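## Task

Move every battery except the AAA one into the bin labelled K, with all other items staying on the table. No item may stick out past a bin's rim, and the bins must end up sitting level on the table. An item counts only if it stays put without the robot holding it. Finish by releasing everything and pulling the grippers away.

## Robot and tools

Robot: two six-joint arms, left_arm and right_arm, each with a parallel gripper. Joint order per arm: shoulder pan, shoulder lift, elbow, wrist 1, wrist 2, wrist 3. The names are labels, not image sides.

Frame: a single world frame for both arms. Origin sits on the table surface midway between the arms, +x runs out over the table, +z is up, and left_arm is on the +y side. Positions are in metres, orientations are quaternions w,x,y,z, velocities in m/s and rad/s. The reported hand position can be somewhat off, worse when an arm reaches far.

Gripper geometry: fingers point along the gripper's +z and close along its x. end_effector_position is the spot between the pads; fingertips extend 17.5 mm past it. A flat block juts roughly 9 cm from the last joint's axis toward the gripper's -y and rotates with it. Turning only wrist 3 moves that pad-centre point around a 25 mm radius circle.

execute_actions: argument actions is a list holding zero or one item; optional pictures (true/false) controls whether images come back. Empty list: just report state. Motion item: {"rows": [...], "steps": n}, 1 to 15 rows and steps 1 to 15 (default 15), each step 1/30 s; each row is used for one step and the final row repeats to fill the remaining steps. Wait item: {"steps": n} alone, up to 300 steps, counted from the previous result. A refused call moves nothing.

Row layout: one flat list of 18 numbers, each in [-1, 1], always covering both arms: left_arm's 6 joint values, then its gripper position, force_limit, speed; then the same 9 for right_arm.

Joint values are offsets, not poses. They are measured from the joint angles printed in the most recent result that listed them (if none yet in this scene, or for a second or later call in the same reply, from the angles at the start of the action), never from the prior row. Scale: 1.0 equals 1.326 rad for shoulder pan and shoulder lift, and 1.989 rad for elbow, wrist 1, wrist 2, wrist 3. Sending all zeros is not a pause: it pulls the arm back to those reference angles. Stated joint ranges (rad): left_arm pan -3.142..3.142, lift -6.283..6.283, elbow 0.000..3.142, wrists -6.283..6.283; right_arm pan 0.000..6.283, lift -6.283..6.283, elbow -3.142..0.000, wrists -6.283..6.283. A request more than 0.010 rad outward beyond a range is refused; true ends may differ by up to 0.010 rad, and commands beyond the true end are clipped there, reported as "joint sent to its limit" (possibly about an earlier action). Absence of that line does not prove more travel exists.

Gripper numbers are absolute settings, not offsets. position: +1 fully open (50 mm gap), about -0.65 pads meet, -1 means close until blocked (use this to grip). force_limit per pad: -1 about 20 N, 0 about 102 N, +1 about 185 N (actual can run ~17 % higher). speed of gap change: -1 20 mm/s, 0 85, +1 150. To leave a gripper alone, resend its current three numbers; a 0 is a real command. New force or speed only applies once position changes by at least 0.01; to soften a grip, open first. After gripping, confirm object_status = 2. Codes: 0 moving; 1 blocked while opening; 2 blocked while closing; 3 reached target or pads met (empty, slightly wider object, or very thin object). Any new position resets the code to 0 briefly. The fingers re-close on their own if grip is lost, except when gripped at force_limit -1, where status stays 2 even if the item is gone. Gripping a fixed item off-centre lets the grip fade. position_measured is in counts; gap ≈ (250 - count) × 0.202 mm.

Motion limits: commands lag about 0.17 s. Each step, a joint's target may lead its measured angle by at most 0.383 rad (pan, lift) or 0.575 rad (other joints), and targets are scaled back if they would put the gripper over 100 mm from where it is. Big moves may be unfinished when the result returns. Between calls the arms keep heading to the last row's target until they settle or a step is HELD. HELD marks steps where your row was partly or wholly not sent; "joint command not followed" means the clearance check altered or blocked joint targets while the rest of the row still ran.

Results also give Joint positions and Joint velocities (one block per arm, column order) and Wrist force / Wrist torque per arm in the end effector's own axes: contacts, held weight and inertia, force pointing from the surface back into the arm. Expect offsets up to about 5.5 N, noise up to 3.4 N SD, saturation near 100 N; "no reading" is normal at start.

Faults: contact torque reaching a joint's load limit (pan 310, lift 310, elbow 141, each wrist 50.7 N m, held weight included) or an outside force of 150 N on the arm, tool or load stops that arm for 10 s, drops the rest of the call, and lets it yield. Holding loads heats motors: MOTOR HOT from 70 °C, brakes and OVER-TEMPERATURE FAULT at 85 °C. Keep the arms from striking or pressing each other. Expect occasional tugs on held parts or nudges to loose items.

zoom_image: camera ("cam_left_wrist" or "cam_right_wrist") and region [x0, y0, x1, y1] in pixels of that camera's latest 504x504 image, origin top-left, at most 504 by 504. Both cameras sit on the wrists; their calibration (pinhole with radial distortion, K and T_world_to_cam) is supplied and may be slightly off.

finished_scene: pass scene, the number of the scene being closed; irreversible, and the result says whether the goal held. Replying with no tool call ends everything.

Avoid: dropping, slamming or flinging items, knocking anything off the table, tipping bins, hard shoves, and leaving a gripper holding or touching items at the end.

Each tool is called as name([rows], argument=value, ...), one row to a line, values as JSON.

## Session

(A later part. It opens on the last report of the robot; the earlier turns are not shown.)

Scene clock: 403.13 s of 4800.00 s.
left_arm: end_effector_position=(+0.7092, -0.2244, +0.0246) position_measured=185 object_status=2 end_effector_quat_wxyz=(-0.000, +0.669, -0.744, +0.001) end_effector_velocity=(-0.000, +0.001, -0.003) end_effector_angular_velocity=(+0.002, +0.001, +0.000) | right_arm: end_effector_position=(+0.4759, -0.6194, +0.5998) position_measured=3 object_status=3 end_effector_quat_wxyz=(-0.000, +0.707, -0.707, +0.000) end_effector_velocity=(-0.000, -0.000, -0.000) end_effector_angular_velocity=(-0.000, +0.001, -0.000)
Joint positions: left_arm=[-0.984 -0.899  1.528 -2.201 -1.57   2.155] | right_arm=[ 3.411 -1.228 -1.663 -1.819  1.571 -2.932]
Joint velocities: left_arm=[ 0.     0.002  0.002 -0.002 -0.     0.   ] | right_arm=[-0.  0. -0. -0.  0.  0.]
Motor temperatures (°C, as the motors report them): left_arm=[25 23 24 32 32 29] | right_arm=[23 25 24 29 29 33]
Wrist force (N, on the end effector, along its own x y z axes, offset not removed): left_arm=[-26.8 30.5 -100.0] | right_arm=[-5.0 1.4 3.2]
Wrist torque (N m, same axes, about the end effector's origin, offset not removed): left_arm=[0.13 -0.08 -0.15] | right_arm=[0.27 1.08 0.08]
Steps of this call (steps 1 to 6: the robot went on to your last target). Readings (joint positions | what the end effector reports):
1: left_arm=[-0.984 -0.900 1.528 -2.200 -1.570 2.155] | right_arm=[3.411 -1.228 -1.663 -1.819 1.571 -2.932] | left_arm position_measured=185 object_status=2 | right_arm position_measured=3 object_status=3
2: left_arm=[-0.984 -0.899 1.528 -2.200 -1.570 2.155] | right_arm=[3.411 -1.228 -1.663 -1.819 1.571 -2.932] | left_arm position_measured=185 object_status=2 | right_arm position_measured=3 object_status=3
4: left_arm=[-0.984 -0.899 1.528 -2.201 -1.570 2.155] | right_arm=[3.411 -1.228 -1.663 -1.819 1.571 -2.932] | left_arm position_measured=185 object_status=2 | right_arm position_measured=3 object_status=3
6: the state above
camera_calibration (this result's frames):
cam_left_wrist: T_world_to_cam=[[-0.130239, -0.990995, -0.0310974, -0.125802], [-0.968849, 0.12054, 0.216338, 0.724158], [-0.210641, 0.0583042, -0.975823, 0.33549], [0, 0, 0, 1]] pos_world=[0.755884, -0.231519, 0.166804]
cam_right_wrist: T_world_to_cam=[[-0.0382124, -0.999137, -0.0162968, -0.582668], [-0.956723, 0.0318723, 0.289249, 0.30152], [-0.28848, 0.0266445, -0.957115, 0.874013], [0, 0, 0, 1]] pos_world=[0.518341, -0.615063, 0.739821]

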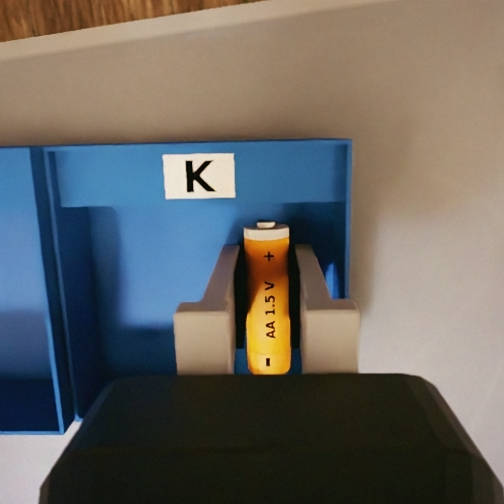

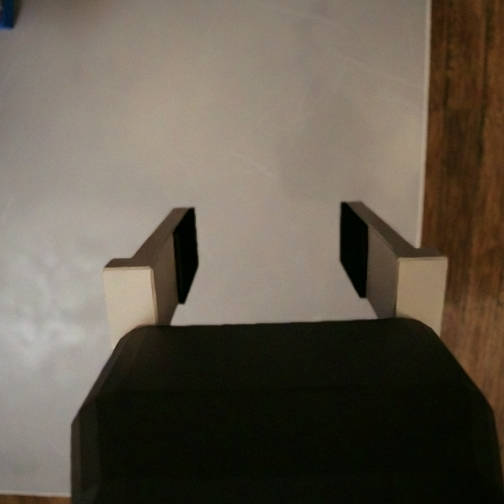

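Pressing hard; back up 3 mm and release.

execute_actions([
  {"rows": [[0,-0.0021,-0.0008,0.0021,0,0,-1,-0.6,0,0,0,0,0,0,0,1,0,0],[0,-0.0021,-0.0008,0.0021,0,0,-1,-0.6,0,0,0,0,0,0,0,1,0,0],[0,-0.0021,-0.0008,0.0021,0,0,-1,-0.6,0,0,0,0,0,0,0,1,0,0],[0,-0.0021,-0.0008,0.0021,0,0,-1,-0.6,0,0,0,0,0,0,0,1,0,0],[0,-0.0021,-0.0008,0.0021,0,0,-1,-0.6,0,0,0,0,0,0,0,1,0,0],[0,-0.0021,-0.0008,0.0021,0,0,-1,-0.6,0,0,0,0,0,0,0,1,0,0],[0,-0.0021,-0.0008,0.0021,0,0,-1,-0.6,0,0,0,0,0,0,0,1,0,0],[0,-0.0021,-0.0008,0.0021,0,0,0.0,-0.6,-0.5,0,0,0,0,0,0,1,0,0]], "steps": 15},
])

Scene clock: 415.27 s of 4800.00 s.
left_arm: end_effector_position=(+0.7091, -0.2245, +0.0274) position_measured=152 object_status=0 end_effector_quat_wxyz=(-0.000, +0.669, -0.744, +0.000) end_effector_velocity=(+0.001, -0.001, +0.003) end_effector_angular_velocity=(-0.003, -0.002, +0.001) | right_arm: end_effector_position=(+0.4759, -0.6194, +0.5998) position_measured=3 object_status=3 end_effector_quat_wxyz=(-0.000, +0.707, -0.707, +0.000) end_effector_velocity=(-0.000, +0.000, -0.000) end_effector_angular_velocity=(-0.000, +0.001, +0.001)
Joint positions: left_arm=[-0.984 -0.902  1.527 -2.196 -1.57   2.155] | right_arm=[ 3.411 -1.228 -1.663 -1.819  1.571 -2.932]
Joint velocities: left_arm=[ 0.    -0.002 -0.002  0.     0.    -0.001] | right_arm=[ 0.001  0.    -0.001 -0.     0.     0.   ]
Motor temperatures (°C, as the motors report them): left_arm=[25 23 24 32 32 29] | right_arm=[23 25 24 29 29 33]
Wrist force (N, on the end effector, along its own x y z axes, offset not removed): left_arm=[-1.1 1.8 -1.5] | right_arm=[4.0 -0.5 0.0]
Wrist torque (N m, same axes, about the end effector's origin, offset not removed): left_arm=[0.47 0.05 -0.15] | right_arm=[-0.28 -0.41 -0.20]
Steps of this call (steps 1 to 15: the robot went on to your last target; steps 16 to 90: nothing new was sent; then 8.63 s passed at rest; steps 91 to 105: all 15 steps of this action). Readings (joint positions | what the end effector reports):
91: left_arm=[-0.984 -0.899 1.528 -2.201 -1.570 2.155] | right_arm=[3.411 -1.228 -1.663 -1.819 1.571 -2.932] | left_arm position_measured=185 object_status=2 | right_arm position_measured=3 object_status=3
92: left_arm=[-0.984 -0.899 1.528 -2.200 -1.570 2.155] | right_arm=[3.411 -1.228 -1.663 -1.819 1.571 -2.932] | left_arm position_measured=185 object_status=2 | right_arm position_measured=3 object_status=3
94: left_arm=[-0.984 -0.900 1.528 -2.199 -1.570 2.155] | right_arm=[3.411 -1.228 -1.663 -1.819 1.571 -2.932] | left_arm position_measured=185 object_status=2 | right_arm position_measured=3 object_status=3
98: left_arm=[-0.984 -0.901 1.527 -2.197 -1.570 2.155] | right_arm=[3.411 -1.228 -1.663 -1.819 1.571 -2.932] | left_arm position_measured=181 object_status=0 | right_arm position_measured=3 object_status=3
105: the state above
camera_calibration (this result's frames):
cam_left_wrist: T_world_to_cam=[[-0.130287, -0.99098, -0.0313806, -0.12572], [-0.968809, 0.120516, 0.216529, 0.7235], [-0.210794, 0.0586126, -0.975772, 0.338384], [0, 0, 0, 1]] pos_world=[0.755883, -0.231613, 0.169582]
cam_right_wrist: T_world_to_cam=[[-0.0381818, -0.999139, -0.0162524, -0.582708], [-0.956727, 0.0318561, 0.289238, 0.301523], [-0.288471, 0.0265928, -0.957119, 0.873981], [0, 0, 0, 1]] pos_world=[0.518345, -0.615053, 0.739822]

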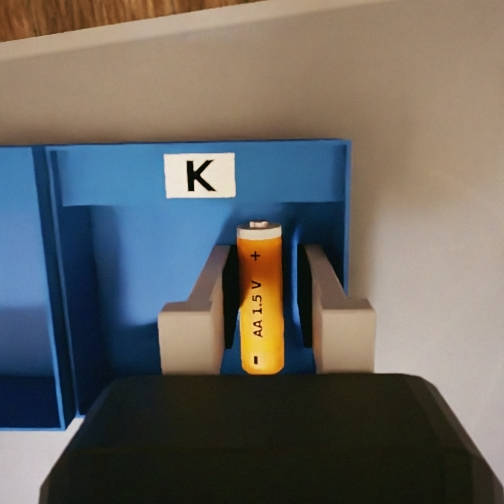

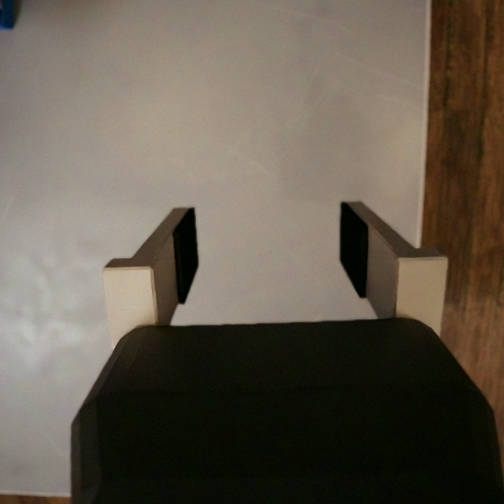

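execute_actions([
  {"rows": [[-0.0013,0.0022,-0.0027,0.0012,0,0,0,-0.6,-0.5,0,0,0,0,0,0,1,0,0],[-0.0013,0.0022,-0.0027,0.0012,0,0,0,-0.6,-0.5,0,0,0,0,0,0,1,0,0],[-0.0013,0.0022,-0.0027,0.0012,0,0,0,-0.6,-0.5,0,0,0,0,0,0,1,0,0],[-0.0013,0.0022,-0.0027,0.0012,0,0,0,-0.6,-0.5,0,0,0,0,0,0,1,0,0],[-0.0013,-0.011,-0.0076,0.0148,0,0,0,-0.6,-0.5,0,0,0,0,0,0,1,0,0],[-0.0013,-0.024,-0.0124,0.0283,0,0,0,-0.6,-0.5,0,0,0,0,0,0,1,0,0],[-0.0013,-0.037,-0.0173,0.0419,0,0,0,-0.6,-0.5,0,0,0,0,0,0,1,0,0],[-0.0013,-0.037,-0.0173,0.0419,0,0,0,-0.6,-0.5,0,0,0,0,0,0,1,0,0],[-0.0013,-0.037,-0.0173,0.0419,0,0,0,-0.6,-0.5,0,0,0,0,0,0,1,0,0],[-0.0013,-0.037,-0.0173,0.0419,0,0,0,-0.6,-0.5,0,0,0,0,0,0,1,0,0],[0.002,-0.066,0.016,0.028,0,0.09,0,-0.6,-0.5,0,0,0,0,0,0,1,0,0],[0.005,-0.096,0.05,0.014,0,0.18,0,-0.6,-0.5,0,0,0,0,0,0,1,0,0],[0.009,-0.135,0.095,-0.005,0,0.3,0.7,-0.6,0,0,0,0,0,0,0,1,0,0],[0.014,-0.184,0.151,-0.028,0,0.45,0.7,-0.6,0,0,0,0,0,0,0,1,0,0],[0.0198,-0.2336,0.207,-0.0512,0,0.6008,0.7,-0.6,0,0,0,0,0,0,0,1,0,0]], "steps": 15},
], pictures=false)

execute_actions([
  {"steps": 28},
])

Scene clock: 460.23 s of 4800.00 s.
left_arm: end_effector_position=(+0.6944, -0.1879, +0.0898) position_measured=117 object_status=0 end_effector_quat_wxyz=(-0.001, -0.612, +0.791, -0.007) end_effector_velocity=(-0.217, +0.516, +0.052) end_effector_angular_velocity=(-0.054, -0.062, -1.976) | right_arm: end_effector_position=(+0.4759, -0.6194, +0.5998) position_measured=3 object_status=3 end_effector_quat_wxyz=(-0.000, +0.707, -0.707, +0.000) end_effector_velocity=(+0.000, -0.000, +0.000) end_effector_angular_velocity=(+0.000, -0.000, -0.001)
Joint positions: left_arm=[-0.977 -1.018  1.602 -2.169 -1.57   2.31 ] | right_arm=[ 3.411 -1.228 -1.663 -1.819  1.571 -2.932]
Joint velocities: left_arm=[ 0.088 -0.857  1.349 -0.569  0.     2.064] | right_arm=[-0.    -0.     0.     0.    -0.     0.001]
Motor temperatures (°C, as the motors report them): left_arm=[25 24 24 32 32 29] | right_arm=[23 25 24 29 29 33]
Wrist force (N, on the end effector, along its own x y z axes, offset not removed): left_arm=[0.5 -3.4 -3.5] | right_arm=[3.1 2.1 5.5]
Wrist torque (N m, same axes, about the end effector's origin, offset not removed): left_arm=[-0.38 -0.11 -0.18] | right_arm=[0.42 -0.51 -0.07]
Steps of this call (steps 1 to 15: the robot went on to your last target; steps 16 to 90: nothing new was sent; then 41.47 s passed at rest; steps 91 to 105: all 15 steps of this action). Readings (joint positions | what the end effector reports):
91: left_arm=[-0.984 -0.902 1.526 -2.197 -1.570 2.155] | right_arm=[3.411 -1.228 -1.663 -1.819 1.571 -2.932] | left_arm position_measured=152 object_status=3 | right_arm position_measured=3 object_status=3
92: left_arm=[-0.984 -0.901 1.525 -2.196 -1.570 2.155] | right_arm=[3.411 -1.228 -1.663 -1.819 1.571 -2.932] | left_arm position_measured=152 object_status=3 | right_arm position_measured=3 object_status=3
94: left_arm=[-0.985 -0.900 1.523 -2.195 -1.570 2.155] | right_arm=[3.411 -1.228 -1.663 -1.819 1.571 -2.932] | left_arm position_measured=152 object_status=3 | right_arm position_measured=3 object_status=3
98: left_arm=[-0.985 -0.919 1.510 -2.164 -1.570 2.155] | right_arm=[3.411 -1.228 -1.663 -1.819 1.571 -2.932] | left_arm position_measured=152 object_status=3 | right_arm position_measured=3 object_status=3
105: the state above

Scene clock: 461.17 s of 4800.00 s.
left_arm: end_effector_position=(+0.6146, -0.0538, +0.0749) position_measured=48 object_status=3 end_effector_quat_wxyz=(+0.000, -0.148, +0.989, -0.000) end_effector_velocity=(-0.000, +0.001, +0.000) end_effector_angular_velocity=(-0.000, -0.000, -0.002) | right_arm: end_effector_position=(+0.4759, -0.6194, +0.5998) position_measured=3 object_status=3 end_effector_quat_wxyz=(-0.000, +0.707, -0.707, +0.000) end_effector_velocity=(-0.000, +0.000, -0.000) end_effector_angular_velocity=(-0.000, +0.000, -0.000)
Joint positions: left_arm=[-0.958 -1.211  1.938 -2.298 -1.57   3.35 ] | right_arm=[ 3.411 -1.228 -1.663 -1.819  1.571 -2.932]
Joint velocities: left_arm=[ 0.    -0.001  0.001 -0.    -0.     0.002] | right_arm=[ 0. -0. -0. -0.  0.  0.]
Motor temperatures (°C, as the motors report them): left_arm=[25 24 24 32 32 29] | right_arm=[23 25 24 29 29 33]
Wrist force (N, on the end effector, along its own x y z axes, offset not removed): left_arm=[-3.4 1.9 -0.7] | right_arm=[-3.0 -3.8 0.2]
Wrist torque (N m, same axes, about the end effector's origin, offset not removed): left_arm=[0.47 0.50 -0.14] | right_arm=[-0.78 0.54 -0.04]
Steps of this call (steps 1 to 28: the robot went on to your last target). Readings (joint positions | what the end effector reports):
1: left_arm=[-0.975 -1.047 1.648 -2.188 -1.570 2.383] | right_arm=[3.411 -1.228 -1.663 -1.819 1.571 -2.932] | left_arm position_measured=103 object_status=0 | right_arm position_measured=3 object_status=3
2: left_arm=[-0.972 -1.073 1.694 -2.206 -1.570 2.456] | right_arm=[3.411 -1.228 -1.663 -1.819 1.571 -2.932] | left_arm position_measured=89 object_status=0 | right_arm position_measured=3 object_status=3
4: left_arm=[-0.966 -1.124 1.780 -2.240 -1.570 2.610] | right_arm=[3.411 -1.228 -1.663 -1.819 1.571 -2.932] | left_arm position_measured=61 object_status=0 | right_arm position_measured=3 object_status=3
8: left_arm=[-0.960 -1.191 1.900 -2.284 -1.570 2.964] | right_arm=[3.411 -1.228 -1.663 -1.819 1.571 -2.932] | left_arm position_measured=48 object_status=0 | right_arm position_measured=3 object_status=3
28: the state above
camera_calibration (this result's frames):
cam_left_wrist: T_world_to_cam=[[-0.962809, -0.268259, -0.0321693, 0.583165], [-0.268724, 0.938457, 0.216994, 0.214742], [-0.0280211, 0.217568, -0.975643, 0.251012], [0, 0, 0, 1]] pos_world=[0.626217, -0.0996988, 0.21706]
cam_right_wrist: T_world_to_cam=[[-0.0382125, -0.999137, -0.0162971, -0.582668], [-0.956723, 0.0318724, 0.289249, 0.30152], [-0.28848, 0.0266448, -0.957115, 0.874013], [0, 0, 0, 1]] pos_world=[0.518341, -0.615063, 0.739821]

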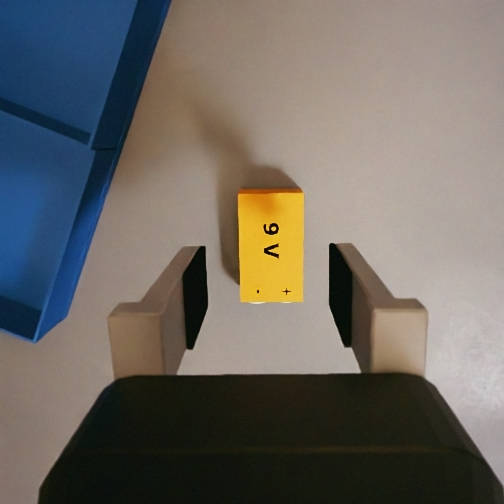

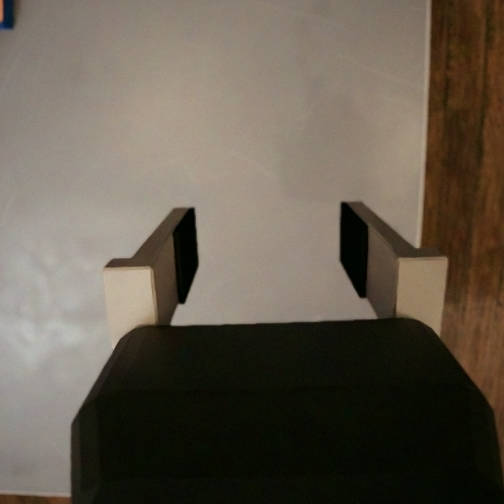

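execute_actions([
  {"rows": [[-0.0013,0.012,0.0035,-0.0115,0,0,0.7,-0.6,0,0,0,0,0,0,0,1,0,0],[-0.0013,0.024,0.007,-0.023,0,0,0.7,-0.6,0,0,0,0,0,0,0,1,0,0],[-0.0013,0.036,0.0105,-0.0345,0,0,0.7,-0.6,0,0,0,0,0,0,0,1,0,0],[-0.0013,0.0476,0.0141,-0.0458,0,0,0.7,-0.6,0,0,0,0,0,0,0,1,0,0],[-0.0013,0.0476,0.0141,-0.0458,0,0,0.7,-0.6,0,0,0,0,0,0,0,1,0,0],[-0.0013,0.0476,0.0141,-0.0458,0,0,0.7,-0.6,0,0,0,0,0,0,0,1,0,0],[-0.0013,0.0476,0.0141,-0.0458,0,0,0.7,-0.6,0,0,0,0,0,0,0,1,0,0],[-0.0013,0.0476,0.0141,-0.0458,0,0,0.7,-0.6,0,0,0,0,0,0,0,1,0,0],[-0.0013,0.0476,0.0141,-0.0458,0,0,0.7,-0.6,0,0,0,0,0,0,0,1,0,0],[-0.0013,0.0476,0.0141,-0.0458,0,0,0.7,-0.6,0,0,0,0,0,0,0,1,0,0],[-0.0013,0.0476,0.0141,-0.0458,0,0,0.7,-0.6,0,0,0,0,0,0,0,1,0,0],[-0.0013,0.0476,0.0141,-0.0458,0,0,0.7,-0.6,0,0,0,0,0,0,0,1,0,0],[-0.0013,0.0476,0.0141,-0.0458,0,0,-1,-0.6,-0.3,0,0,0,0,0,0,1,0,0]], "steps": 15},
], pictures=false)

execute_actions([
  {"steps": 14},
])

Scene clock: 486.27 s of 4800.00 s.
left_arm: end_effector_position=(+0.6133, -0.0542, +0.0235) position_measured=74 object_status=0 end_effector_quat_wxyz=(+0.000, -0.147, +0.989, -0.000) end_effector_velocity=(-0.000, +0.000, -0.007) end_effector_angular_velocity=(-0.000, -0.000, -0.001) | right_arm: end_effector_position=(+0.4759, -0.6194, +0.5998) position_measured=3 object_status=3 end_effector_quat_wxyz=(-0.000, +0.707, -0.707, +0.000) end_effector_velocity=(-0.000, -0.000, -0.001) end_effector_angular_velocity=(-0.000, +0.001, -0.000)
Joint positions: left_arm=[-0.959 -1.149  1.966 -2.388 -1.57   3.35 ] | right_arm=[ 3.411 -1.228 -1.663 -1.819  1.571 -2.932]
Joint velocities: left_arm=[-0.     0.008  0.004 -0.012  0.     0.   ] | right_arm=[-0.    -0.    -0.001 -0.     0.     0.   ]
Motor temperatures (°C, as the motors report them): left_arm=[25 24 24 32 32 29] | right_arm=[23 25 24 29 29 33]
Wrist force (N, on the end effector, along its own x y z axes, offset not removed): left_arm=[-3.4 1.9 -0.2] | right_arm=[6.1 3.1 1.7]
Wrist torque (N m, same axes, about the end effector's origin, offset not removed): left_arm=[0.50 0.49 -0.21] | right_arm=[0.48 -0.79 -0.33]
Steps of this call (steps 1 to 30: the robot went on to your last target; steps 31 to 100: nothing new was sent; then 21.27 s passed at rest; steps 101 to 115: all 15 steps of this action). Readings (joint positions | what the end effector reports):
101: left_arm=[-0.958 -1.211 1.938 -2.299 -1.570 3.350] | right_arm=[3.411 -1.228 -1.663 -1.819 1.571 -2.932] | left_arm position_measured=48 object_status=3 | right_arm position_measured=3 object_status=3
102: left_arm=[-0.958 -1.208 1.940 -2.303 -1.570 3.350] | right_arm=[3.411 -1.228 -1.663 -1.819 1.571 -2.932] | left_arm position_measured=48 object_status=3 | right_arm position_measured=3 object_status=3
104: left_arm=[-0.959 -1.193 1.947 -2.325 -1.570 3.350] | right_arm=[3.411 -1.228 -1.663 -1.819 1.571 -2.932] | left_arm position_measured=48 object_status=3 | right_arm position_measured=3 object_status=3
108: left_arm=[-0.959 -1.159 1.962 -2.373 -1.570 3.350] | right_arm=[3.411 -1.228 -1.663 -1.819 1.571 -2.932] | left_arm position_measured=48 object_status=3 | right_arm position_measured=3 object_status=3
115: the state above

Scene clock: 486.73 s of 4800.00 s.
left_arm: end_effector_position=(+0.6132, -0.0542, +0.0229) position_measured=124 object_status=2 end_effector_quat_wxyz=(+0.000, -0.147, +0.989, -0.000) end_effector_velocity=(+0.000, -0.000, +0.001) end_effector_angular_velocity=(-0.001, -0.001, -0.001) | right_arm: end_effector_position=(+0.4759, -0.6194, +0.5998) position_measured=3 object_status=3 end_effector_quat_wxyz=(-0.000, +0.707, -0.707, +0.000) end_effector_velocity=(-0.000, -0.000, -0.000) end_effector_angular_velocity=(-0.000, +0.001, +0.000)
Joint positions: left_arm=[-0.959 -1.148  1.966 -2.389 -1.57   3.35 ] | right_arm=[ 3.411 -1.228 -1.663 -1.819  1.571 -2.932]
Joint velocities: left_arm=[-0.    -0.    -0.001 -0.     0.     0.001] | right_arm=[-0. -0. -0. -0. -0. -0.]
Motor temperatures (°C, as the motors report them): left_arm=[25 24 24 32 32 29] | right_arm=[23 25 24 29 29 33]
Wrist force (N, on the end effector, along its own x y z axes, offset not removed): left_arm=[-1.4 4.5 -8.8] | right_arm=[0.8 0.8 -1.9]
Wrist torque (N m, same axes, about the end effector's origin, offset not removed): left_arm=[0.48 0.15 -0.26] | right_arm=[0.04 -0.06 0.01]
Steps of this call (steps 1 to 14: the robot went on to your last target). Readings (joint positions | what the end effector reports):
1: left_arm=[-0.959 -1.149 1.966 -2.389 -1.570 3.350] | right_arm=[3.411 -1.228 -1.663 -1.819 1.571 -2.932] | left_arm position_measured=85 object_status=0 | right_arm position_measured=3 object_status=3
2: left_arm=[-0.959 -1.149 1.966 -2.389 -1.570 3.350] | right_arm=[3.411 -1.228 -1.663 -1.819 1.571 -2.932] | left_arm position_measured=96 object_status=0 | right_arm position_measured=3 object_status=3
4: left_arm=[-0.959 -1.148 1.966 -2.389 -1.570 3.350] | right_arm=[3.411 -1.228 -1.663 -1.819 1.571 -2.932] | left_arm position_measured=118 object_status=0 | right_arm position_measured=3 object_status=3
8: left_arm=[-0.959 -1.148 1.966 -2.389 -1.570 3.350] | right_arm=[3.411 -1.228 -1.663 -1.819 1.571 -2.932] | left_arm position_measured=124 object_status=0 | right_arm position_measured=3 object_status=3
14: the state above
camera_calibration (this result's frames):
cam_left_wrist: T_world_to_cam=[[-0.963269, -0.266606, -0.0321653, 0.580477], [-0.267111, 0.938913, 0.21701, 0.225053], [-0.0276558, 0.217631, -0.975639, 0.200096], [0, 0, 0, 1]] pos_world=[0.624803, -0.100094, 0.165054]
cam_right_wrist: T_world_to_cam=[[-0.0381817, -0.999139, -0.0162521, -0.582708], [-0.956727, 0.0318562, 0.289238, 0.301523], [-0.288471, 0.0265925, -0.957119, 0.873981], [0, 0, 0, 1]] pos_world=[0.518345, -0.615053, 0.739822]

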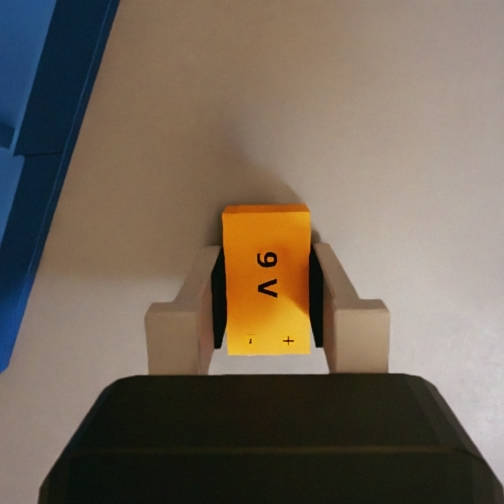

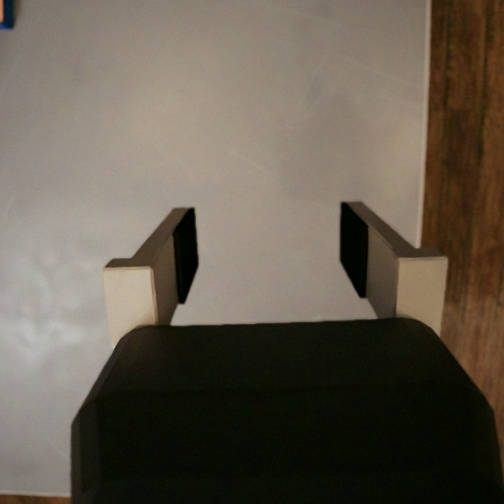

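execute_actions([
  {"rows": [[0,-0.01,-0.003,0.01,0,0,-1,-0.6,-0.3,0,0,0,0,0,0,1,0,0],[0,-0.022,-0.006,0.021,0,0,-1,-0.6,-0.3,0,0,0,0,0,0,1,0,0],[0,-0.035,-0.01,0.033,0,-0.03,-1,-0.6,-0.3,0,0,0,0,0,0,1,0,0],[0,-0.048,-0.014,0.046,0,-0.07,-1,-0.6,-0.3,0,0,0,0,0,0,1,0,0],[0,-0.062,-0.018,0.0595,0,-0.11,-1,-0.6,-0.3,0,0,0,0,0,0,1,0,0],[0,-0.062,-0.018,0.0595,0,-0.15,-1,-0.6,-0.3,0,0,0,0,0,0,1,0,0],[-0.001,-0.046,-0.036,0.066,0,-0.2,-1,-0.6,-0.3,0,0,0,0,0,0,1,0,0],[-0.0015,-0.028,-0.055,0.072,0,-0.25,-1,-0.6,-0.3,0,0,0,0,0,0,1,0,0],[-0.002,-0.01,-0.073,0.079,0,-0.3,-1,-0.6,-0.3,0,0,0,0,0,0,1,0,0],[-0.003,0.008,-0.091,0.085,0,-0.35,-1,-0.6,-0.3,0,0,0,0,0,0,1,0,0],[-0.0036,0.026,-0.11,0.0915,0,-0.4,-1,-0.6,-0.3,0,0,0,0,0,0,1,0,0],[-0.0045,0.049,-0.133,0.0995,0,-0.45,-1,-0.6,-0.3,0,0,0,0,0,0,1,0,0],[-0.0054,0.072,-0.156,0.1075,0,-0.5,-1,-0.6,-0.3,0,0,0,0,0,0,1,0,0],[-0.0063,0.095,-0.179,0.1155,0,-0.55,-1,-0.6,-0.3,0,0,0,0,0,0,1,0,0],[-0.0072,0.1172,-0.2015,0.1235,0,-0.5927,-1,-0.6,-0.3,0,0,0,0,0,0,1,0,0]], "steps": 15},
], pictures=false)

execute_actions([
  {"steps": 18},
])

Scene clock: 523.10 s of 4800.00 s.
left_arm: end_effector_position=(+0.6695, -0.1298, +0.0867) position_measured=124 object_status=2 end_effector_quat_wxyz=(+0.000, -0.491, +0.871, +0.003) end_effector_velocity=(+0.274, -0.440, -0.031) end_effector_angular_velocity=(+0.035, +0.001, +2.681) | right_arm: end_effector_position=(+0.4759, -0.6194, +0.5998) position_measured=3 object_status=3 end_effector_quat_wxyz=(-0.000, +0.707, -0.707, +0.000) end_effector_velocity=(-0.000, +0.000, -0.000) end_effector_angular_velocity=(-0.000, +0.000, +0.001)
Joint positions: left_arm=[-0.965 -1.098  1.733 -2.2   -1.57   2.612] | right_arm=[ 3.411 -1.228 -1.663 -1.819  1.571 -2.932]
Joint velocities: left_arm=[-0.032  0.766 -1.172  0.439 -0.    -2.713] | right_arm=[ 0.  0. -0.  0. -0. -0.]
Motor temperatures (°C, as the motors report them): left_arm=[25 24 24 32 32 29] | right_arm=[23 25 24 29 29 33]
Wrist force (N, on the end effector, along its own x y z axes, offset not removed): left_arm=[-3.3 3.3 -0.5] | right_arm=[-1.5 -2.1 -5.4]
Wrist torque (N m, same axes, about the end effector's origin, offset not removed): left_arm=[0.63 0.36 -0.14] | right_arm=[-0.56 0.48 -0.06]
Steps of this call (steps 1 to 15: the robot went on to your last target; steps 16 to 90: nothing new was sent; then 32.87 s passed at rest; steps 91 to 105: all 15 steps of this action). Readings (joint positions | what the end effector reports):
91: left_arm=[-0.959 -1.148 1.966 -2.389 -1.570 3.350] | right_arm=[3.411 -1.228 -1.663 -1.819 1.571 -2.932] | left_arm position_measured=124 object_status=2 | right_arm position_measured=3 object_status=3
92: left_arm=[-0.960 -1.151 1.965 -2.385 -1.570 3.350] | right_arm=[3.411 -1.228 -1.663 -1.819 1.571 -2.932] | left_arm position_measured=124 object_status=2 | right_arm position_measured=3 object_status=3
94: left_arm=[-0.960 -1.166 1.959 -2.365 -1.570 3.341] | right_arm=[3.411 -1.228 -1.663 -1.819 1.571 -2.932] | left_arm position_measured=124 object_status=2 | right_arm position_measured=3 object_status=3
98: left_arm=[-0.960 -1.207 1.932 -2.297 -1.570 3.183] | right_arm=[3.411 -1.228 -1.663 -1.819 1.571 -2.932] | left_arm position_measured=124 object_status=2 | right_arm position_measured=3 object_status=3
105: the state above

Scene clock: 523.70 s of 4800.00 s.
left_arm: end_effector_position=(+0.7071, -0.1901, +0.0847) position_measured=124 object_status=2 end_effector_quat_wxyz=(-0.000, +0.668, -0.744, +0.000) end_effector_velocity=(+0.001, -0.001, -0.001) end_effector_angular_velocity=(+0.001, +0.001, +0.007) | right_arm: end_effector_position=(+0.4759, -0.6194, +0.5998) position_measured=3 object_status=3 end_effector_quat_wxyz=(-0.000, +0.707, -0.707, +0.000) end_effector_velocity=(-0.000, -0.000, -0.001) end_effector_angular_velocity=(-0.000, +0.002, +0.000)
Joint positions: left_arm=[-0.969 -0.993  1.566 -2.144 -1.57   2.172] | right_arm=[ 3.411 -1.228 -1.663 -1.819  1.571 -2.932]
Joint velocities: left_arm=[ 0.     0.003 -0.003  0.001 -0.    -0.007] | right_arm=[-0.    -0.    -0.002 -0.    -0.    -0.001]
Motor temperatures (°C, as the motors report them): left_arm=[25 24 24 32 32 29] | right_arm=[23 25 24 29 29 33]
Wrist force (N, on the end effector, along its own x y z axes, offset not removed): left_arm=[-1.7 1.2 -0.9] | right_arm=[-0.6 -2.6 2.1]
Wrist torque (N m, same axes, about the end effector's origin, offset not removed): left_arm=[0.26 0.11 -0.21] | right_arm=[-0.48 0.43 -0.16]
Steps of this call (steps 1 to 18: the robot went on to your last target). Readings (joint positions | what the end effector reports):
1: left_arm=[-0.966 -1.072 1.693 -2.185 -1.570 2.520] | right_arm=[3.411 -1.228 -1.663 -1.819 1.571 -2.932] | left_arm position_measured=124 object_status=2 | right_arm position_measured=3 object_status=3
2: left_arm=[-0.967 -1.048 1.656 -2.173 -1.570 2.430] | right_arm=[3.411 -1.228 -1.663 -1.819 1.571 -2.932] | left_arm position_measured=124 object_status=2 | right_arm position_measured=3 object_status=3
4: left_arm=[-0.968 -1.019 1.608 -2.157 -1.570 2.295] | right_arm=[3.411 -1.228 -1.663 -1.819 1.571 -2.932] | left_arm position_measured=124 object_status=2 | right_arm position_measured=3 object_status=3
8: left_arm=[-0.969 -0.998 1.575 -2.147 -1.570 2.198] | right_arm=[3.411 -1.228 -1.663 -1.819 1.571 -2.932] | left_arm position_measured=124 object_status=2 | right_arm position_measured=3 object_status=3
18: the state above
camera_calibration (this result's frames):
cam_left_wrist: T_world_to_cam=[[-0.131762, -0.990773, -0.0317358, -0.0890552], [-0.968587, 0.121868, 0.216765, 0.705058], [-0.210898, 0.0593002, -0.975708, 0.392015], [0, 0, 0, 1]] pos_world=[0.753851, -0.197404, 0.226833]
cam_right_wrist: T_world_to_cam=[[-0.0382125, -0.999137, -0.0162973, -0.582668], [-0.956723, 0.0318723, 0.289249, 0.30152], [-0.28848, 0.0266449, -0.957115, 0.874013], [0, 0, 0, 1]] pos_world=[0.518341, -0.615063, 0.739821]

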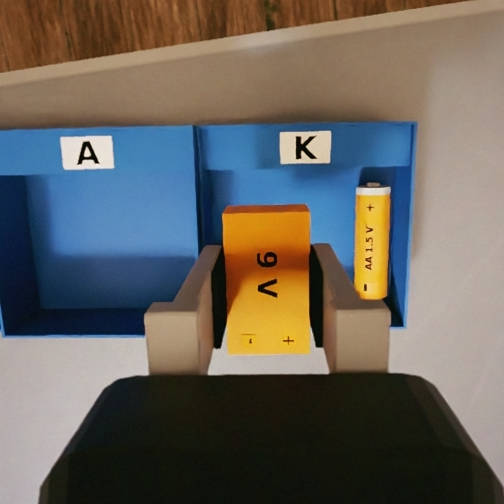

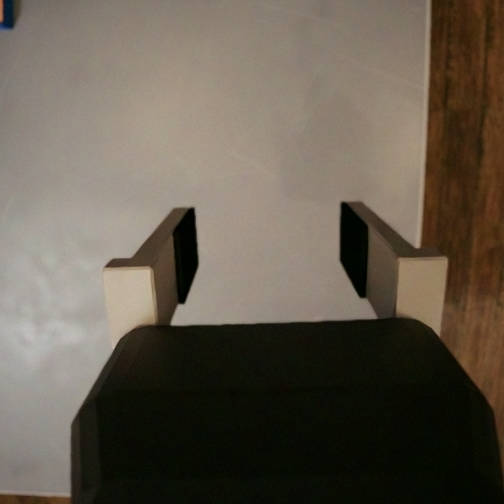

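execute_actions([
  {"rows": [[-0.0004,0.008,0.0005,-0.006,0,0,-1,-0.6,-0.3,0,0,0,0,0,0,1,0,0],[-0.0008,0.016,0.001,-0.012,0,0,-1,-0.6,-0.3,0,0,0,0,0,0,1,0,0],[-0.0012,0.024,0.002,-0.018,0,0,-1,-0.6,-0.3,0,0,0,0,0,0,1,0,0],[-0.0014,0.031,0.0035,-0.024,0,0,-1,-0.6,-0.3,0,0,0,0,0,0,1,0,0],[-0.0014,0.038,0.005,-0.03,0,0,-1,-0.6,-0.3,0,0,0,0,0,0,1,0,0],[-0.0014,0.0435,0.0067,-0.0357,0,0,-1,-0.6,-0.3,0,0,0,0,0,0,1,0,0]], "steps": 15},
], pictures=false)

execute_actions([
  {"steps": 6},
])

Scene clock: 547.07 s of 4800.00 s.
left_arm: end_effector_position=(+0.7085, -0.1964, +0.0322) position_measured=124 object_status=2 end_effector_quat_wxyz=(-0.000, +0.667, -0.745, +0.000) end_effector_velocity=(-0.000, -0.001, -0.009) end_effector_angular_velocity=(-0.002, -0.001, -0.001) | right_arm: end_effector_position=(+0.4759, -0.6194, +0.5998) position_measured=3 object_status=3 end_effector_quat_wxyz=(-0.000, +0.707, -0.707, +0.000) end_effector_velocity=(+0.000, -0.000, +0.001) end_effector_angular_velocity=(+0.000, -0.001, -0.001)
Joint positions: left_arm=[-0.971 -0.936  1.579 -2.213 -1.57   2.172] | right_arm=[ 3.411 -1.228 -1.663 -1.819  1.571 -2.932]
Joint velocities: left_arm=[-0.001  0.009  0.005 -0.016  0.     0.   ] | right_arm=[-0.001 -0.     0.001  0.     0.     0.   ]
Motor temperatures (°C, as the motors report them): left_arm=[25 24 24 32 32 29] | right_arm=[23 25 24 29 29 33]
Wrist force (N, on the end effector, along its own x y z axes, offset not removed): left_arm=[-2.1 0.1 -1.8] | right_arm=[-0.8 -3.6 -2.0]
Wrist torque (N m, same axes, about the end effector's origin, offset not removed): left_arm=[0.11 0.25 -0.15] | right_arm=[-0.71 0.33 -0.20]
Steps of this call (steps 1 to 15: the robot went on to your last target; steps 16 to 90: nothing new was sent; then 19.87 s passed at rest; steps 91 to 105: all 15 steps of this action). Readings (joint positions | what the end effector reports):
91: left_arm=[-0.969 -0.993 1.566 -2.144 -1.570 2.171] | right_arm=[3.411 -1.228 -1.663 -1.819 1.571 -2.932] | left_arm position_measured=124 object_status=2 | right_arm position_measured=3 object_status=3
92: left_arm=[-0.969 -0.991 1.566 -2.146 -1.570 2.171] | right_arm=[3.411 -1.228 -1.663 -1.819 1.571 -2.932] | left_arm position_measured=124 object_status=2 | right_arm position_measured=3 object_status=3
94: left_arm=[-0.970 -0.980 1.567 -2.158 -1.570 2.171] | right_arm=[3.411 -1.228 -1.663 -1.819 1.571 -2.932] | left_arm position_measured=124 object_status=2 | right_arm position_measured=3 object_status=3
98: left_arm=[-0.971 -0.950 1.575 -2.195 -1.570 2.171] | right_arm=[3.411 -1.228 -1.663 -1.819 1.571 -2.932] | left_arm position_measured=124 object_status=2 | right_arm position_measured=3 object_status=3
105: the state above

Scene clock: 547.27 s of 4800.00 s.
left_arm: end_effector_position=(+0.7085, -0.1965, +0.0314) position_measured=124 object_status=2 end_effector_quat_wxyz=(-0.000, +0.667, -0.745, +0.000) end_effector_velocity=(-0.000, +0.001, -0.003) end_effector_angular_velocity=(+0.002, +0.001, -0.000) | right_arm: end_effector_position=(+0.4759, -0.6194, +0.5998) position_measured=3 object_status=3 end_effector_quat_wxyz=(-0.000, +0.707, -0.707, +0.000) end_effector_velocity=(+0.000, +0.000, +0.000) end_effector_angular_velocity=(+0.000, -0.001, -0.001)
Joint positions: left_arm=[-0.971 -0.935  1.579 -2.215 -1.57   2.172] | right_arm=[ 3.411 -1.228 -1.663 -1.819  1.571 -2.932]
Joint velocities: left_arm=[ 0.     0.003  0.001 -0.002 -0.     0.001] | right_arm=[ 0.    -0.     0.001 -0.    -0.     0.001]
Motor temperatures (°C, as the motors report them): left_arm=[25 24 24 32 32 29] | right_arm=[23 25 24 29 29 33]
Wrist force (N, on the end effector, along its own x y z axes, offset not removed): left_arm=[-3.5 0.3 -0.6] | right_arm=[-1.5 -2.7 -1.0]
Wrist torque (N m, same axes, about the end effector's origin, offset not removed): left_arm=[0.11 0.49 -0.14] | right_arm=[-0.65 0.78 0.10]
Steps of this call (steps 1 to 6: the robot went on to your last target). Readings (joint positions | what the end effector reports):
1: left_arm=[-0.971 -0.936 1.579 -2.214 -1.570 2.172] | right_arm=[3.411 -1.228 -1.663 -1.819 1.571 -2.932] | left_arm position_measured=124 object_status=2 | right_arm position_measured=3 object_status=3
2: left_arm=[-0.971 -0.936 1.579 -2.214 -1.570 2.172] | right_arm=[3.411 -1.228 -1.663 -1.819 1.571 -2.932] | left_arm position_measured=124 object_status=2 | right_arm position_measured=3 object_status=3
4: left_arm=[-0.971 -0.936 1.579 -2.214 -1.570 2.172] | right_arm=[3.411 -1.228 -1.663 -1.819 1.571 -2.932] | left_arm position_measured=124 object_status=2 | right_arm position_measured=3 object_status=3
6: the state above
camera_calibration (this result's frames):
cam_left_wrist: T_world_to_cam=[[-0.133595, -0.990529, -0.0317091, -0.0954674], [-0.968363, 0.123667, 0.216747, 0.718915], [-0.210773, 0.0596623, -0.975713, 0.340649], [0, 0, 0, 1]] pos_world=[0.755217, -0.203793, 0.173526]
cam_right_wrist: T_world_to_cam=[[-0.0381814, -0.999139, -0.016252, -0.582708], [-0.956727, 0.0318559, 0.289238, 0.301523], [-0.288471, 0.0265923, -0.957119, 0.873981], [0, 0, 0, 1]] pos_world=[0.518345, -0.615053, 0.739822]

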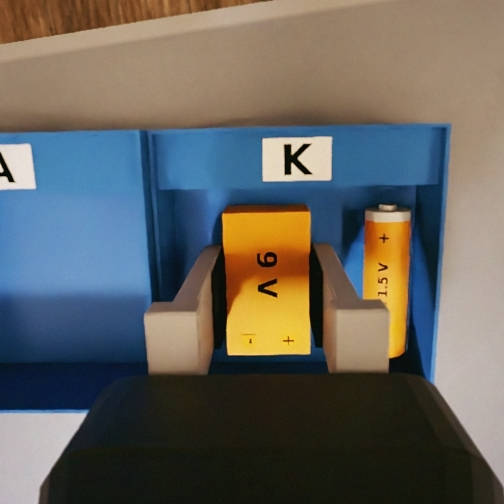

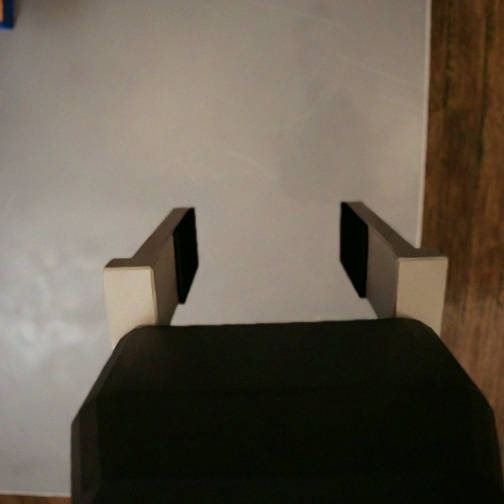

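execute_actions([
  {"rows": [[0,0.0008,0.0003,-0.0008,0,0,-1,-0.6,-0.3,0,0,0,0,0,0,1,0,0],[0,0.0008,0.0003,-0.0008,0,0,-1,-0.6,-0.3,0,0,0,0,0,0,1,0,0],[0,0.0008,0.0003,-0.0008,0,0,-1,-0.6,-0.3,0,0,0,0,0,0,1,0,0],[0,0.0008,0.0003,-0.0008,0,0,-1,-0.6,-0.3,0,0,0,0,0,0,1,0,0],[0,0.0008,0.0003,-0.0008,0,0,0.45,-0.6,-0.3,0,0,0,0,0,0,1,0,0],[0,0.0008,0.0003,-0.0008,0,0,0.45,-0.6,-0.3,0,0,0,0,0,0,1,0,0],[0,0.0008,0.0003,-0.0008,0,0,0.45,-0.6,-0.3,0,0,0,0,0,0,1,0,0],[0,0.0008,0.0003,-0.0008,0,0,0.45,-0.6,-0.3,0,0,0,0,0,0,1,0,0],[0,0.0008,0.0003,-0.0008,0,0,0.45,-0.6,-0.3,0,0,0,0,0,0,1,0,0],[0,-0.01,-0.0036,0.01,0,0,0.45,-0.6,-0.3,0,0,0,0,0,0,1,0,0],[0,-0.022,-0.008,0.023,0,0,0.45,-0.6,-0.3,0,0,0,0,0,0,1,0,0],[0,-0.035,-0.0126,0.036,0,0,0.45,-0.6,-0.3,0,0,0,0,0,0,1,0,0],[0,-0.048,-0.017,0.049,0,0,0.45,-0.6,-0.3,0,0,0,0,0,0,1,0,0],[0,-0.062,-0.021,0.062,0,0,0.45,-0.6,-0.3,0,0,0,0,0,0,1,0,0],[0,-0.08,-0.022,0.075,0,0,0.45,-0.6,-0.3,0,0,0,0,0,0,1,0,0]], "steps": 15},
], pictures=false)

execute_actions([
  {"steps": 12},
])

Scene clock: 568.10 s of 4800.00 s.
left_arm: end_effector_position=(+0.7088, -0.1972, +0.0770) position_measured=85 object_status=3 end_effector_quat_wxyz=(+0.000, +0.667, -0.745, +0.001) end_effector_velocity=(-0.008, +0.015, +0.453) end_effector_angular_velocity=(-0.012, -0.006, -0.001) | right_arm: end_effector_position=(+0.4759, -0.6194, +0.5998) position_measured=3 object_status=3 end_effector_quat_wxyz=(-0.000, +0.707, -0.707, +0.000) end_effector_velocity=(-0.000, +0.000, -0.001) end_effector_angular_velocity=(-0.000, +0.002, +0.001)
Joint positions: left_arm=[-0.971 -0.978  1.556 -2.152 -1.57   2.172] | right_arm=[ 3.411 -1.228 -1.663 -1.819  1.571 -2.932]
Joint velocities: left_arm=[ 0.    -0.432 -0.203  0.621 -0.     0.001] | right_arm=[ 0.     0.    -0.002 -0.    -0.    -0.001]
Motor temperatures (°C, as the motors report them): left_arm=[25 24 24 32 32 29] | right_arm=[23 25 24 29 29 33]
Wrist force (N, on the end effector, along its own x y z axes, offset not removed): left_arm=[-1.7 2.4 1.2] | right_arm=[1.6 -2.2 0.3]
Wrist torque (N m, same axes, about the end effector's origin, offset not removed): left_arm=[0.65 0.21 -0.18] | right_arm=[-0.48 -0.24 -0.11]
Steps of this call (steps 1 to 15: the robot went on to your last target; steps 16 to 90: nothing new was sent; then 17.33 s passed at rest; steps 91 to 105: all 15 steps of this action). Readings (joint positions | what the end effector reports):
91: left_arm=[-0.971 -0.935 1.579 -2.215 -1.570 2.172] | right_arm=[3.411 -1.228 -1.663 -1.819 1.571 -2.932] | left_arm position_measured=124 object_status=2 | right_arm position_measured=3 object_status=3
92: left_arm=[-0.971 -0.935 1.579 -2.215 -1.570 2.172] | right_arm=[3.411 -1.228 -1.663 -1.819 1.571 -2.932] | left_arm position_measured=124 object_status=2 | right_arm position_measured=3 object_status=3
94: left_arm=[-0.971 -0.935 1.579 -2.215 -1.570 2.172] | right_arm=[3.411 -1.228 -1.663 -1.819 1.571 -2.932] | left_arm position_measured=124 object_status=2 | right_arm position_measured=3 object_status=3
98: left_arm=[-0.971 -0.935 1.580 -2.216 -1.570 2.172] | right_arm=[3.411 -1.228 -1.663 -1.819 1.571 -2.932] | left_arm position_measured=88 object_status=0 | right_arm position_measured=3 object_status=3
105: the state above

Scene clock: 568.50 s of 4800.00 s.
left_arm: end_effector_position=(+0.7047, -0.1895, +0.1385) position_measured=85 object_status=3 end_effector_quat_wxyz=(-0.000, +0.667, -0.745, +0.000) end_effector_velocity=(-0.001, +0.001, +0.010) end_effector_angular_velocity=(-0.002, -0.001, +0.002) | right_arm: end_effector_position=(+0.4759, -0.6194, +0.5998) position_measured=3 object_status=3 end_effector_quat_wxyz=(-0.000, +0.707, -0.707, +0.000) end_effector_velocity=(+0.000, +0.000, -0.000) end_effector_angular_velocity=(-0.000, +0.000, +0.001)
Joint positions: left_arm=[-0.971 -1.041  1.536 -2.066 -1.57   2.172] | right_arm=[ 3.411 -1.228 -1.663 -1.819  1.571 -2.932]
Joint velocities: left_arm=[-0.    -0.009 -0.004  0.011 -0.    -0.002] | right_arm=[ 0. -0. -0. -0. -0. -0.]
Motor temperatures (°C, as the motors report them): left_arm=[25 24 24 32 32 29] | right_arm=[23 25 24 29 29 33]
Wrist force (N, on the end effector, along its own x y z axes, offset not removed): left_arm=[-1.3 0.7 -0.1] | right_arm=[0.5 1.1 4.5]
Wrist torque (N m, same axes, about the end effector's origin, offset not removed): left_arm=[0.31 0.11 -0.20] | right_arm=[0.10 0.09 0.06]
Steps of this call (steps 1 to 12: the robot went on to your last target). Readings (joint positions | what the end effector reports):
1: left_arm=[-0.971 -0.993 1.550 -2.130 -1.570 2.172] | right_arm=[3.411 -1.228 -1.663 -1.819 1.571 -2.932] | left_arm position_measured=85 object_status=3 | right_arm position_measured=3 object_status=3
2: left_arm=[-0.971 -1.008 1.545 -2.111 -1.570 2.172] | right_arm=[3.411 -1.228 -1.663 -1.819 1.571 -2.932] | left_arm position_measured=85 object_status=3 | right_arm position_measured=3 object_status=3
4: left_arm=[-0.971 -1.026 1.540 -2.087 -1.570 2.172] | right_arm=[3.411 -1.228 -1.663 -1.819 1.571 -2.932] | left_arm position_measured=85 object_status=3 | right_arm position_measured=3 object_status=3
8: left_arm=[-0.971 -1.038 1.536 -2.070 -1.570 2.172] | right_arm=[3.411 -1.228 -1.663 -1.819 1.571 -2.932] | left_arm position_measured=85 object_status=3 | right_arm position_measured=3 object_status=3
12: the state above
camera_calibration (this result's frames):
cam_left_wrist: T_world_to_cam=[[-0.133594, -0.990544, -0.0312447, -0.0857586], [-0.96842, 0.123783, 0.216425, 0.691345], [-0.210511, 0.059171, -0.975799, 0.443684], [0, 0, 0, 1]] pos_world=[0.751457, -0.196778, 0.280643]
cam_right_wrist: T_world_to_cam=[[-0.0382125, -0.999137, -0.0162975, -0.582668], [-0.956723, 0.0318723, 0.289249, 0.30152], [-0.28848, 0.0266451, -0.957115, 0.874013], [0, 0, 0, 1]] pos_world=[0.518341, -0.615063, 0.739821]

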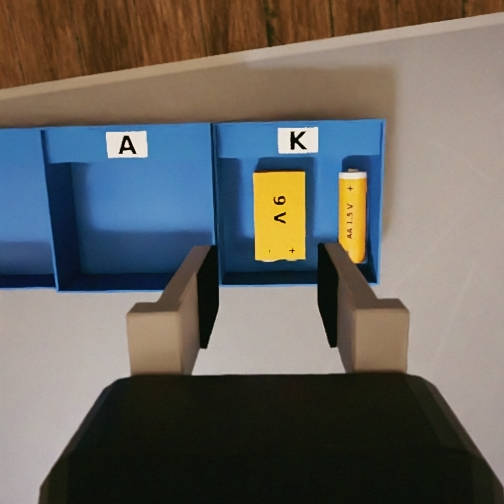

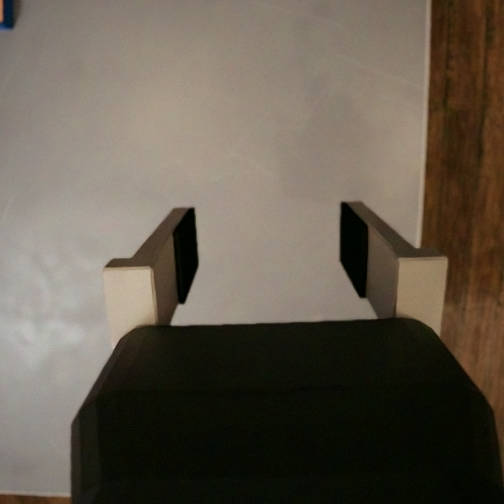

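execute_actions([
  {"rows": [[-0.5445,-0.595,-0.01,0.4067,0,-0.418,-0.6,-0.6,-0.3,0,0,0,0,0,0,1,0,0]], "steps": 15},
], pictures=false)

execute_actions([
  {"steps": 40},
])

Scene clock: 580.43 s of 4800.00 s.
left_arm: end_effector_position=(+0.4822, -0.1979, +0.3219) position_measured=239 object_status=0 end_effector_quat_wxyz=(-0.024, +0.705, -0.707, -0.040) end_effector_velocity=(-0.484, +0.084, +0.394) end_effector_angular_velocity=(+0.160, -0.031, +0.191) | right_arm: end_effector_position=(+0.4759, -0.6194, +0.5998) position_measured=3 object_status=3 end_effector_quat_wxyz=(-0.000, +0.707, -0.707, +0.000) end_effector_velocity=(-0.000, -0.000, -0.001) end_effector_angular_velocity=(-0.000, +0.001, -0.000)
Joint positions: left_arm=[-1.213 -1.284  1.525 -1.719 -1.57   1.823] | right_arm=[ 3.411 -1.228 -1.663 -1.819  1.571 -2.932]
Joint velocities: left_arm=[-0.548 -0.549 -0.013  0.71   0.    -0.742] | right_arm=[-0.    -0.    -0.001  0.     0.    -0.   ]
Motor temperatures (°C, as the motors report them): left_arm=[25 24 24 32 32 29] | right_arm=[23 25 24 29 29 33]
Wrist force (N, on the end effector, along its own x y z axes, offset not removed): left_arm=[-1.5 1.7 -1.0] | right_arm=[5.6 -0.3 -0.2]
Wrist torque (N m, same axes, about the end effector's origin, offset not removed): left_arm=[0.43 0.18 -0.19] | right_arm=[-0.29 -0.89 -0.06]
Steps of this call (steps 1 to 30: the robot went on to your last target; steps 31 to 100: nothing new was sent; then 8.10 s passed at rest; steps 101 to 115: all 15 steps of this action). Readings (joint positions | what the end effector reports):
101: left_arm=[-0.971 -1.042 1.535 -2.065 -1.570 2.171] | right_arm=[3.411 -1.228 -1.663 -1.819 1.571 -2.932] | left_arm position_measured=90 object_status=0 | right_arm position_measured=3 object_status=3
102: left_arm=[-0.980 -1.051 1.535 -2.055 -1.570 2.162] | right_arm=[3.411 -1.228 -1.663 -1.819 1.571 -2.932] | left_arm position_measured=101 object_status=0 | right_arm position_measured=3 object_status=3
104: left_arm=[-1.017 -1.088 1.532 -2.004 -1.570 2.110] | right_arm=[3.411 -1.228 -1.663 -1.819 1.571 -2.932] | left_arm position_measured=123 object_status=0 | right_arm position_measured=3 object_status=3
108: left_arm=[-1.087 -1.158 1.529 -1.900 -1.570 2.006] | right_arm=[3.411 -1.228 -1.663 -1.819 1.571 -2.932] | left_arm position_measured=166 object_status=0 | right_arm position_measured=3 object_status=3
115: the state above

Scene clock: 581.77 s of 4800.00 s.
left_arm: end_effector_position=(+0.1650, +0.0201, +0.6499) position_measured=242 object_status=3 end_effector_quat_wxyz=(+0.000, +0.707, -0.707, +0.000) end_effector_velocity=(-0.000, +0.001, +0.002) end_effector_angular_velocity=(-0.002, +0.000, +0.000) | right_arm: end_effector_position=(+0.4759, -0.6194, +0.5998) position_measured=3 object_status=3 end_effector_quat_wxyz=(-0.000, +0.707, -0.707, +0.000) end_effector_velocity=(-0.000, +0.000, -0.000) end_effector_angular_velocity=(-0.000, +0.000, -0.000)
Joint positions: left_arm=[-1.693 -1.83   1.516 -1.258 -1.57   1.34 ] | right_arm=[ 3.411 -1.228 -1.663 -1.819  1.571 -2.932]
Joint velocities: left_arm=[-0.001 -0.002 -0.001  0.001  0.    -0.001] | right_arm=[ 0.    -0.    -0.    -0.     0.     0.001]
Motor temperatures (°C, as the motors report them): left_arm=[25 24 24 32 32 29] | right_arm=[23 25 24 29 29 33]
Wrist force (N, on the end effector, along its own x y z axes, offset not removed): left_arm=[-2.4 1.1 -0.5] | right_arm=[5.3 0.8 -3.1]
Wrist torque (N m, same axes, about the end effector's origin, offset not removed): left_arm=[0.31 0.24 -0.17] | right_arm=[0.02 -1.00 -0.17]
Steps of this call (steps 1 to 40: the robot went on to your last target). Readings (joint positions | what the end effector reports):
1: left_arm=[-1.231 -1.303 1.525 -1.695 -1.570 1.798] | right_arm=[3.411 -1.228 -1.663 -1.819 1.571 -2.932] | left_arm position_measured=242 object_status=0 | right_arm position_measured=3 object_status=3
2: left_arm=[-1.250 -1.321 1.524 -1.672 -1.570 1.774] | right_arm=[3.411 -1.228 -1.663 -1.819 1.571 -2.932] | left_arm position_measured=242 object_status=0 | right_arm position_measured=3 object_status=3
4: left_arm=[-1.288 -1.359 1.523 -1.630 -1.570 1.730] | right_arm=[3.411 -1.228 -1.663 -1.819 1.571 -2.932] | left_arm position_measured=242 object_status=0 | right_arm position_measured=3 object_status=3
8: left_arm=[-1.366 -1.438 1.522 -1.554 -1.570 1.651] | right_arm=[3.411 -1.228 -1.663 -1.819 1.571 -2.932] | left_arm position_measured=242 object_status=3 | right_arm position_measured=3 object_status=3
40: the state above
camera_calibration (this result's frames):
cam_left_wrist: T_world_to_cam=[[-0.0246756, -0.999221, -0.0308059, 0.047667], [-0.976039, 0.0174163, 0.216897, 0.0350886], [-0.216191, 0.0354198, -0.975708, 0.818116], [0, 0, 0, 1]] pos_world=[0.212293, 0.0180413, 0.792101]
cam_right_wrist: T_world_to_cam=[[-0.0381856, -0.999138, -0.0162518, -0.582709], [-0.956727, 0.03186, 0.289238, 0.301525], [-0.288471, 0.0265933, -0.957119, 0.873981], [0, 0, 0, 1]] pos_world=[0.518344, -0.615055, 0.739822]

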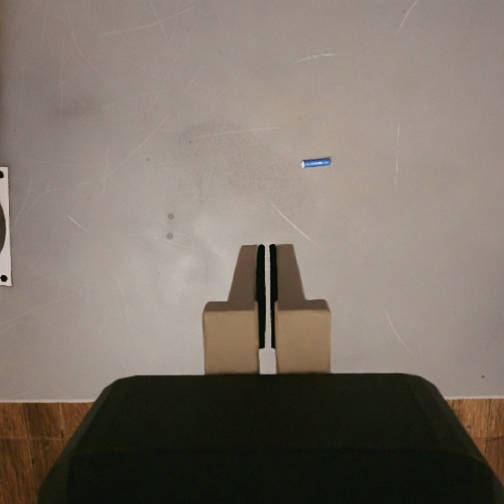

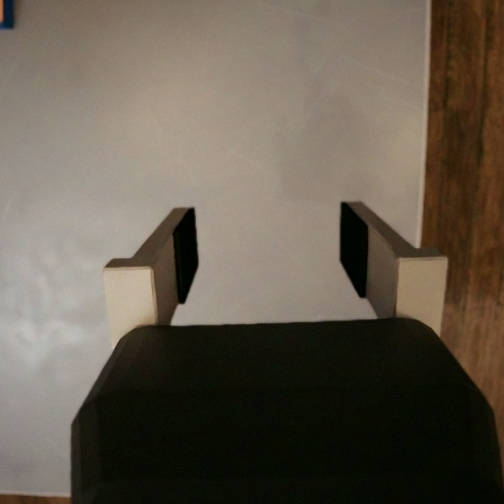

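zoom_image(camera="cam_left_wrist", region=[150, 140, 350, 250])

Region (150, 140, 350, 250) of cam_left_wrist's 504x504 image, scaled by 2.520, with more detail than that image has; it fills the top 277 rows of this view, and the rest is white.

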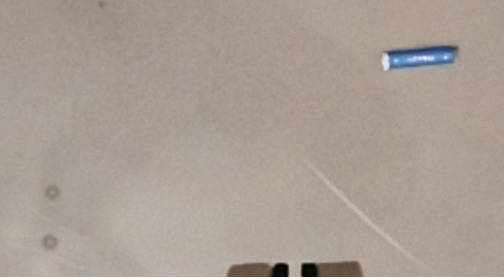

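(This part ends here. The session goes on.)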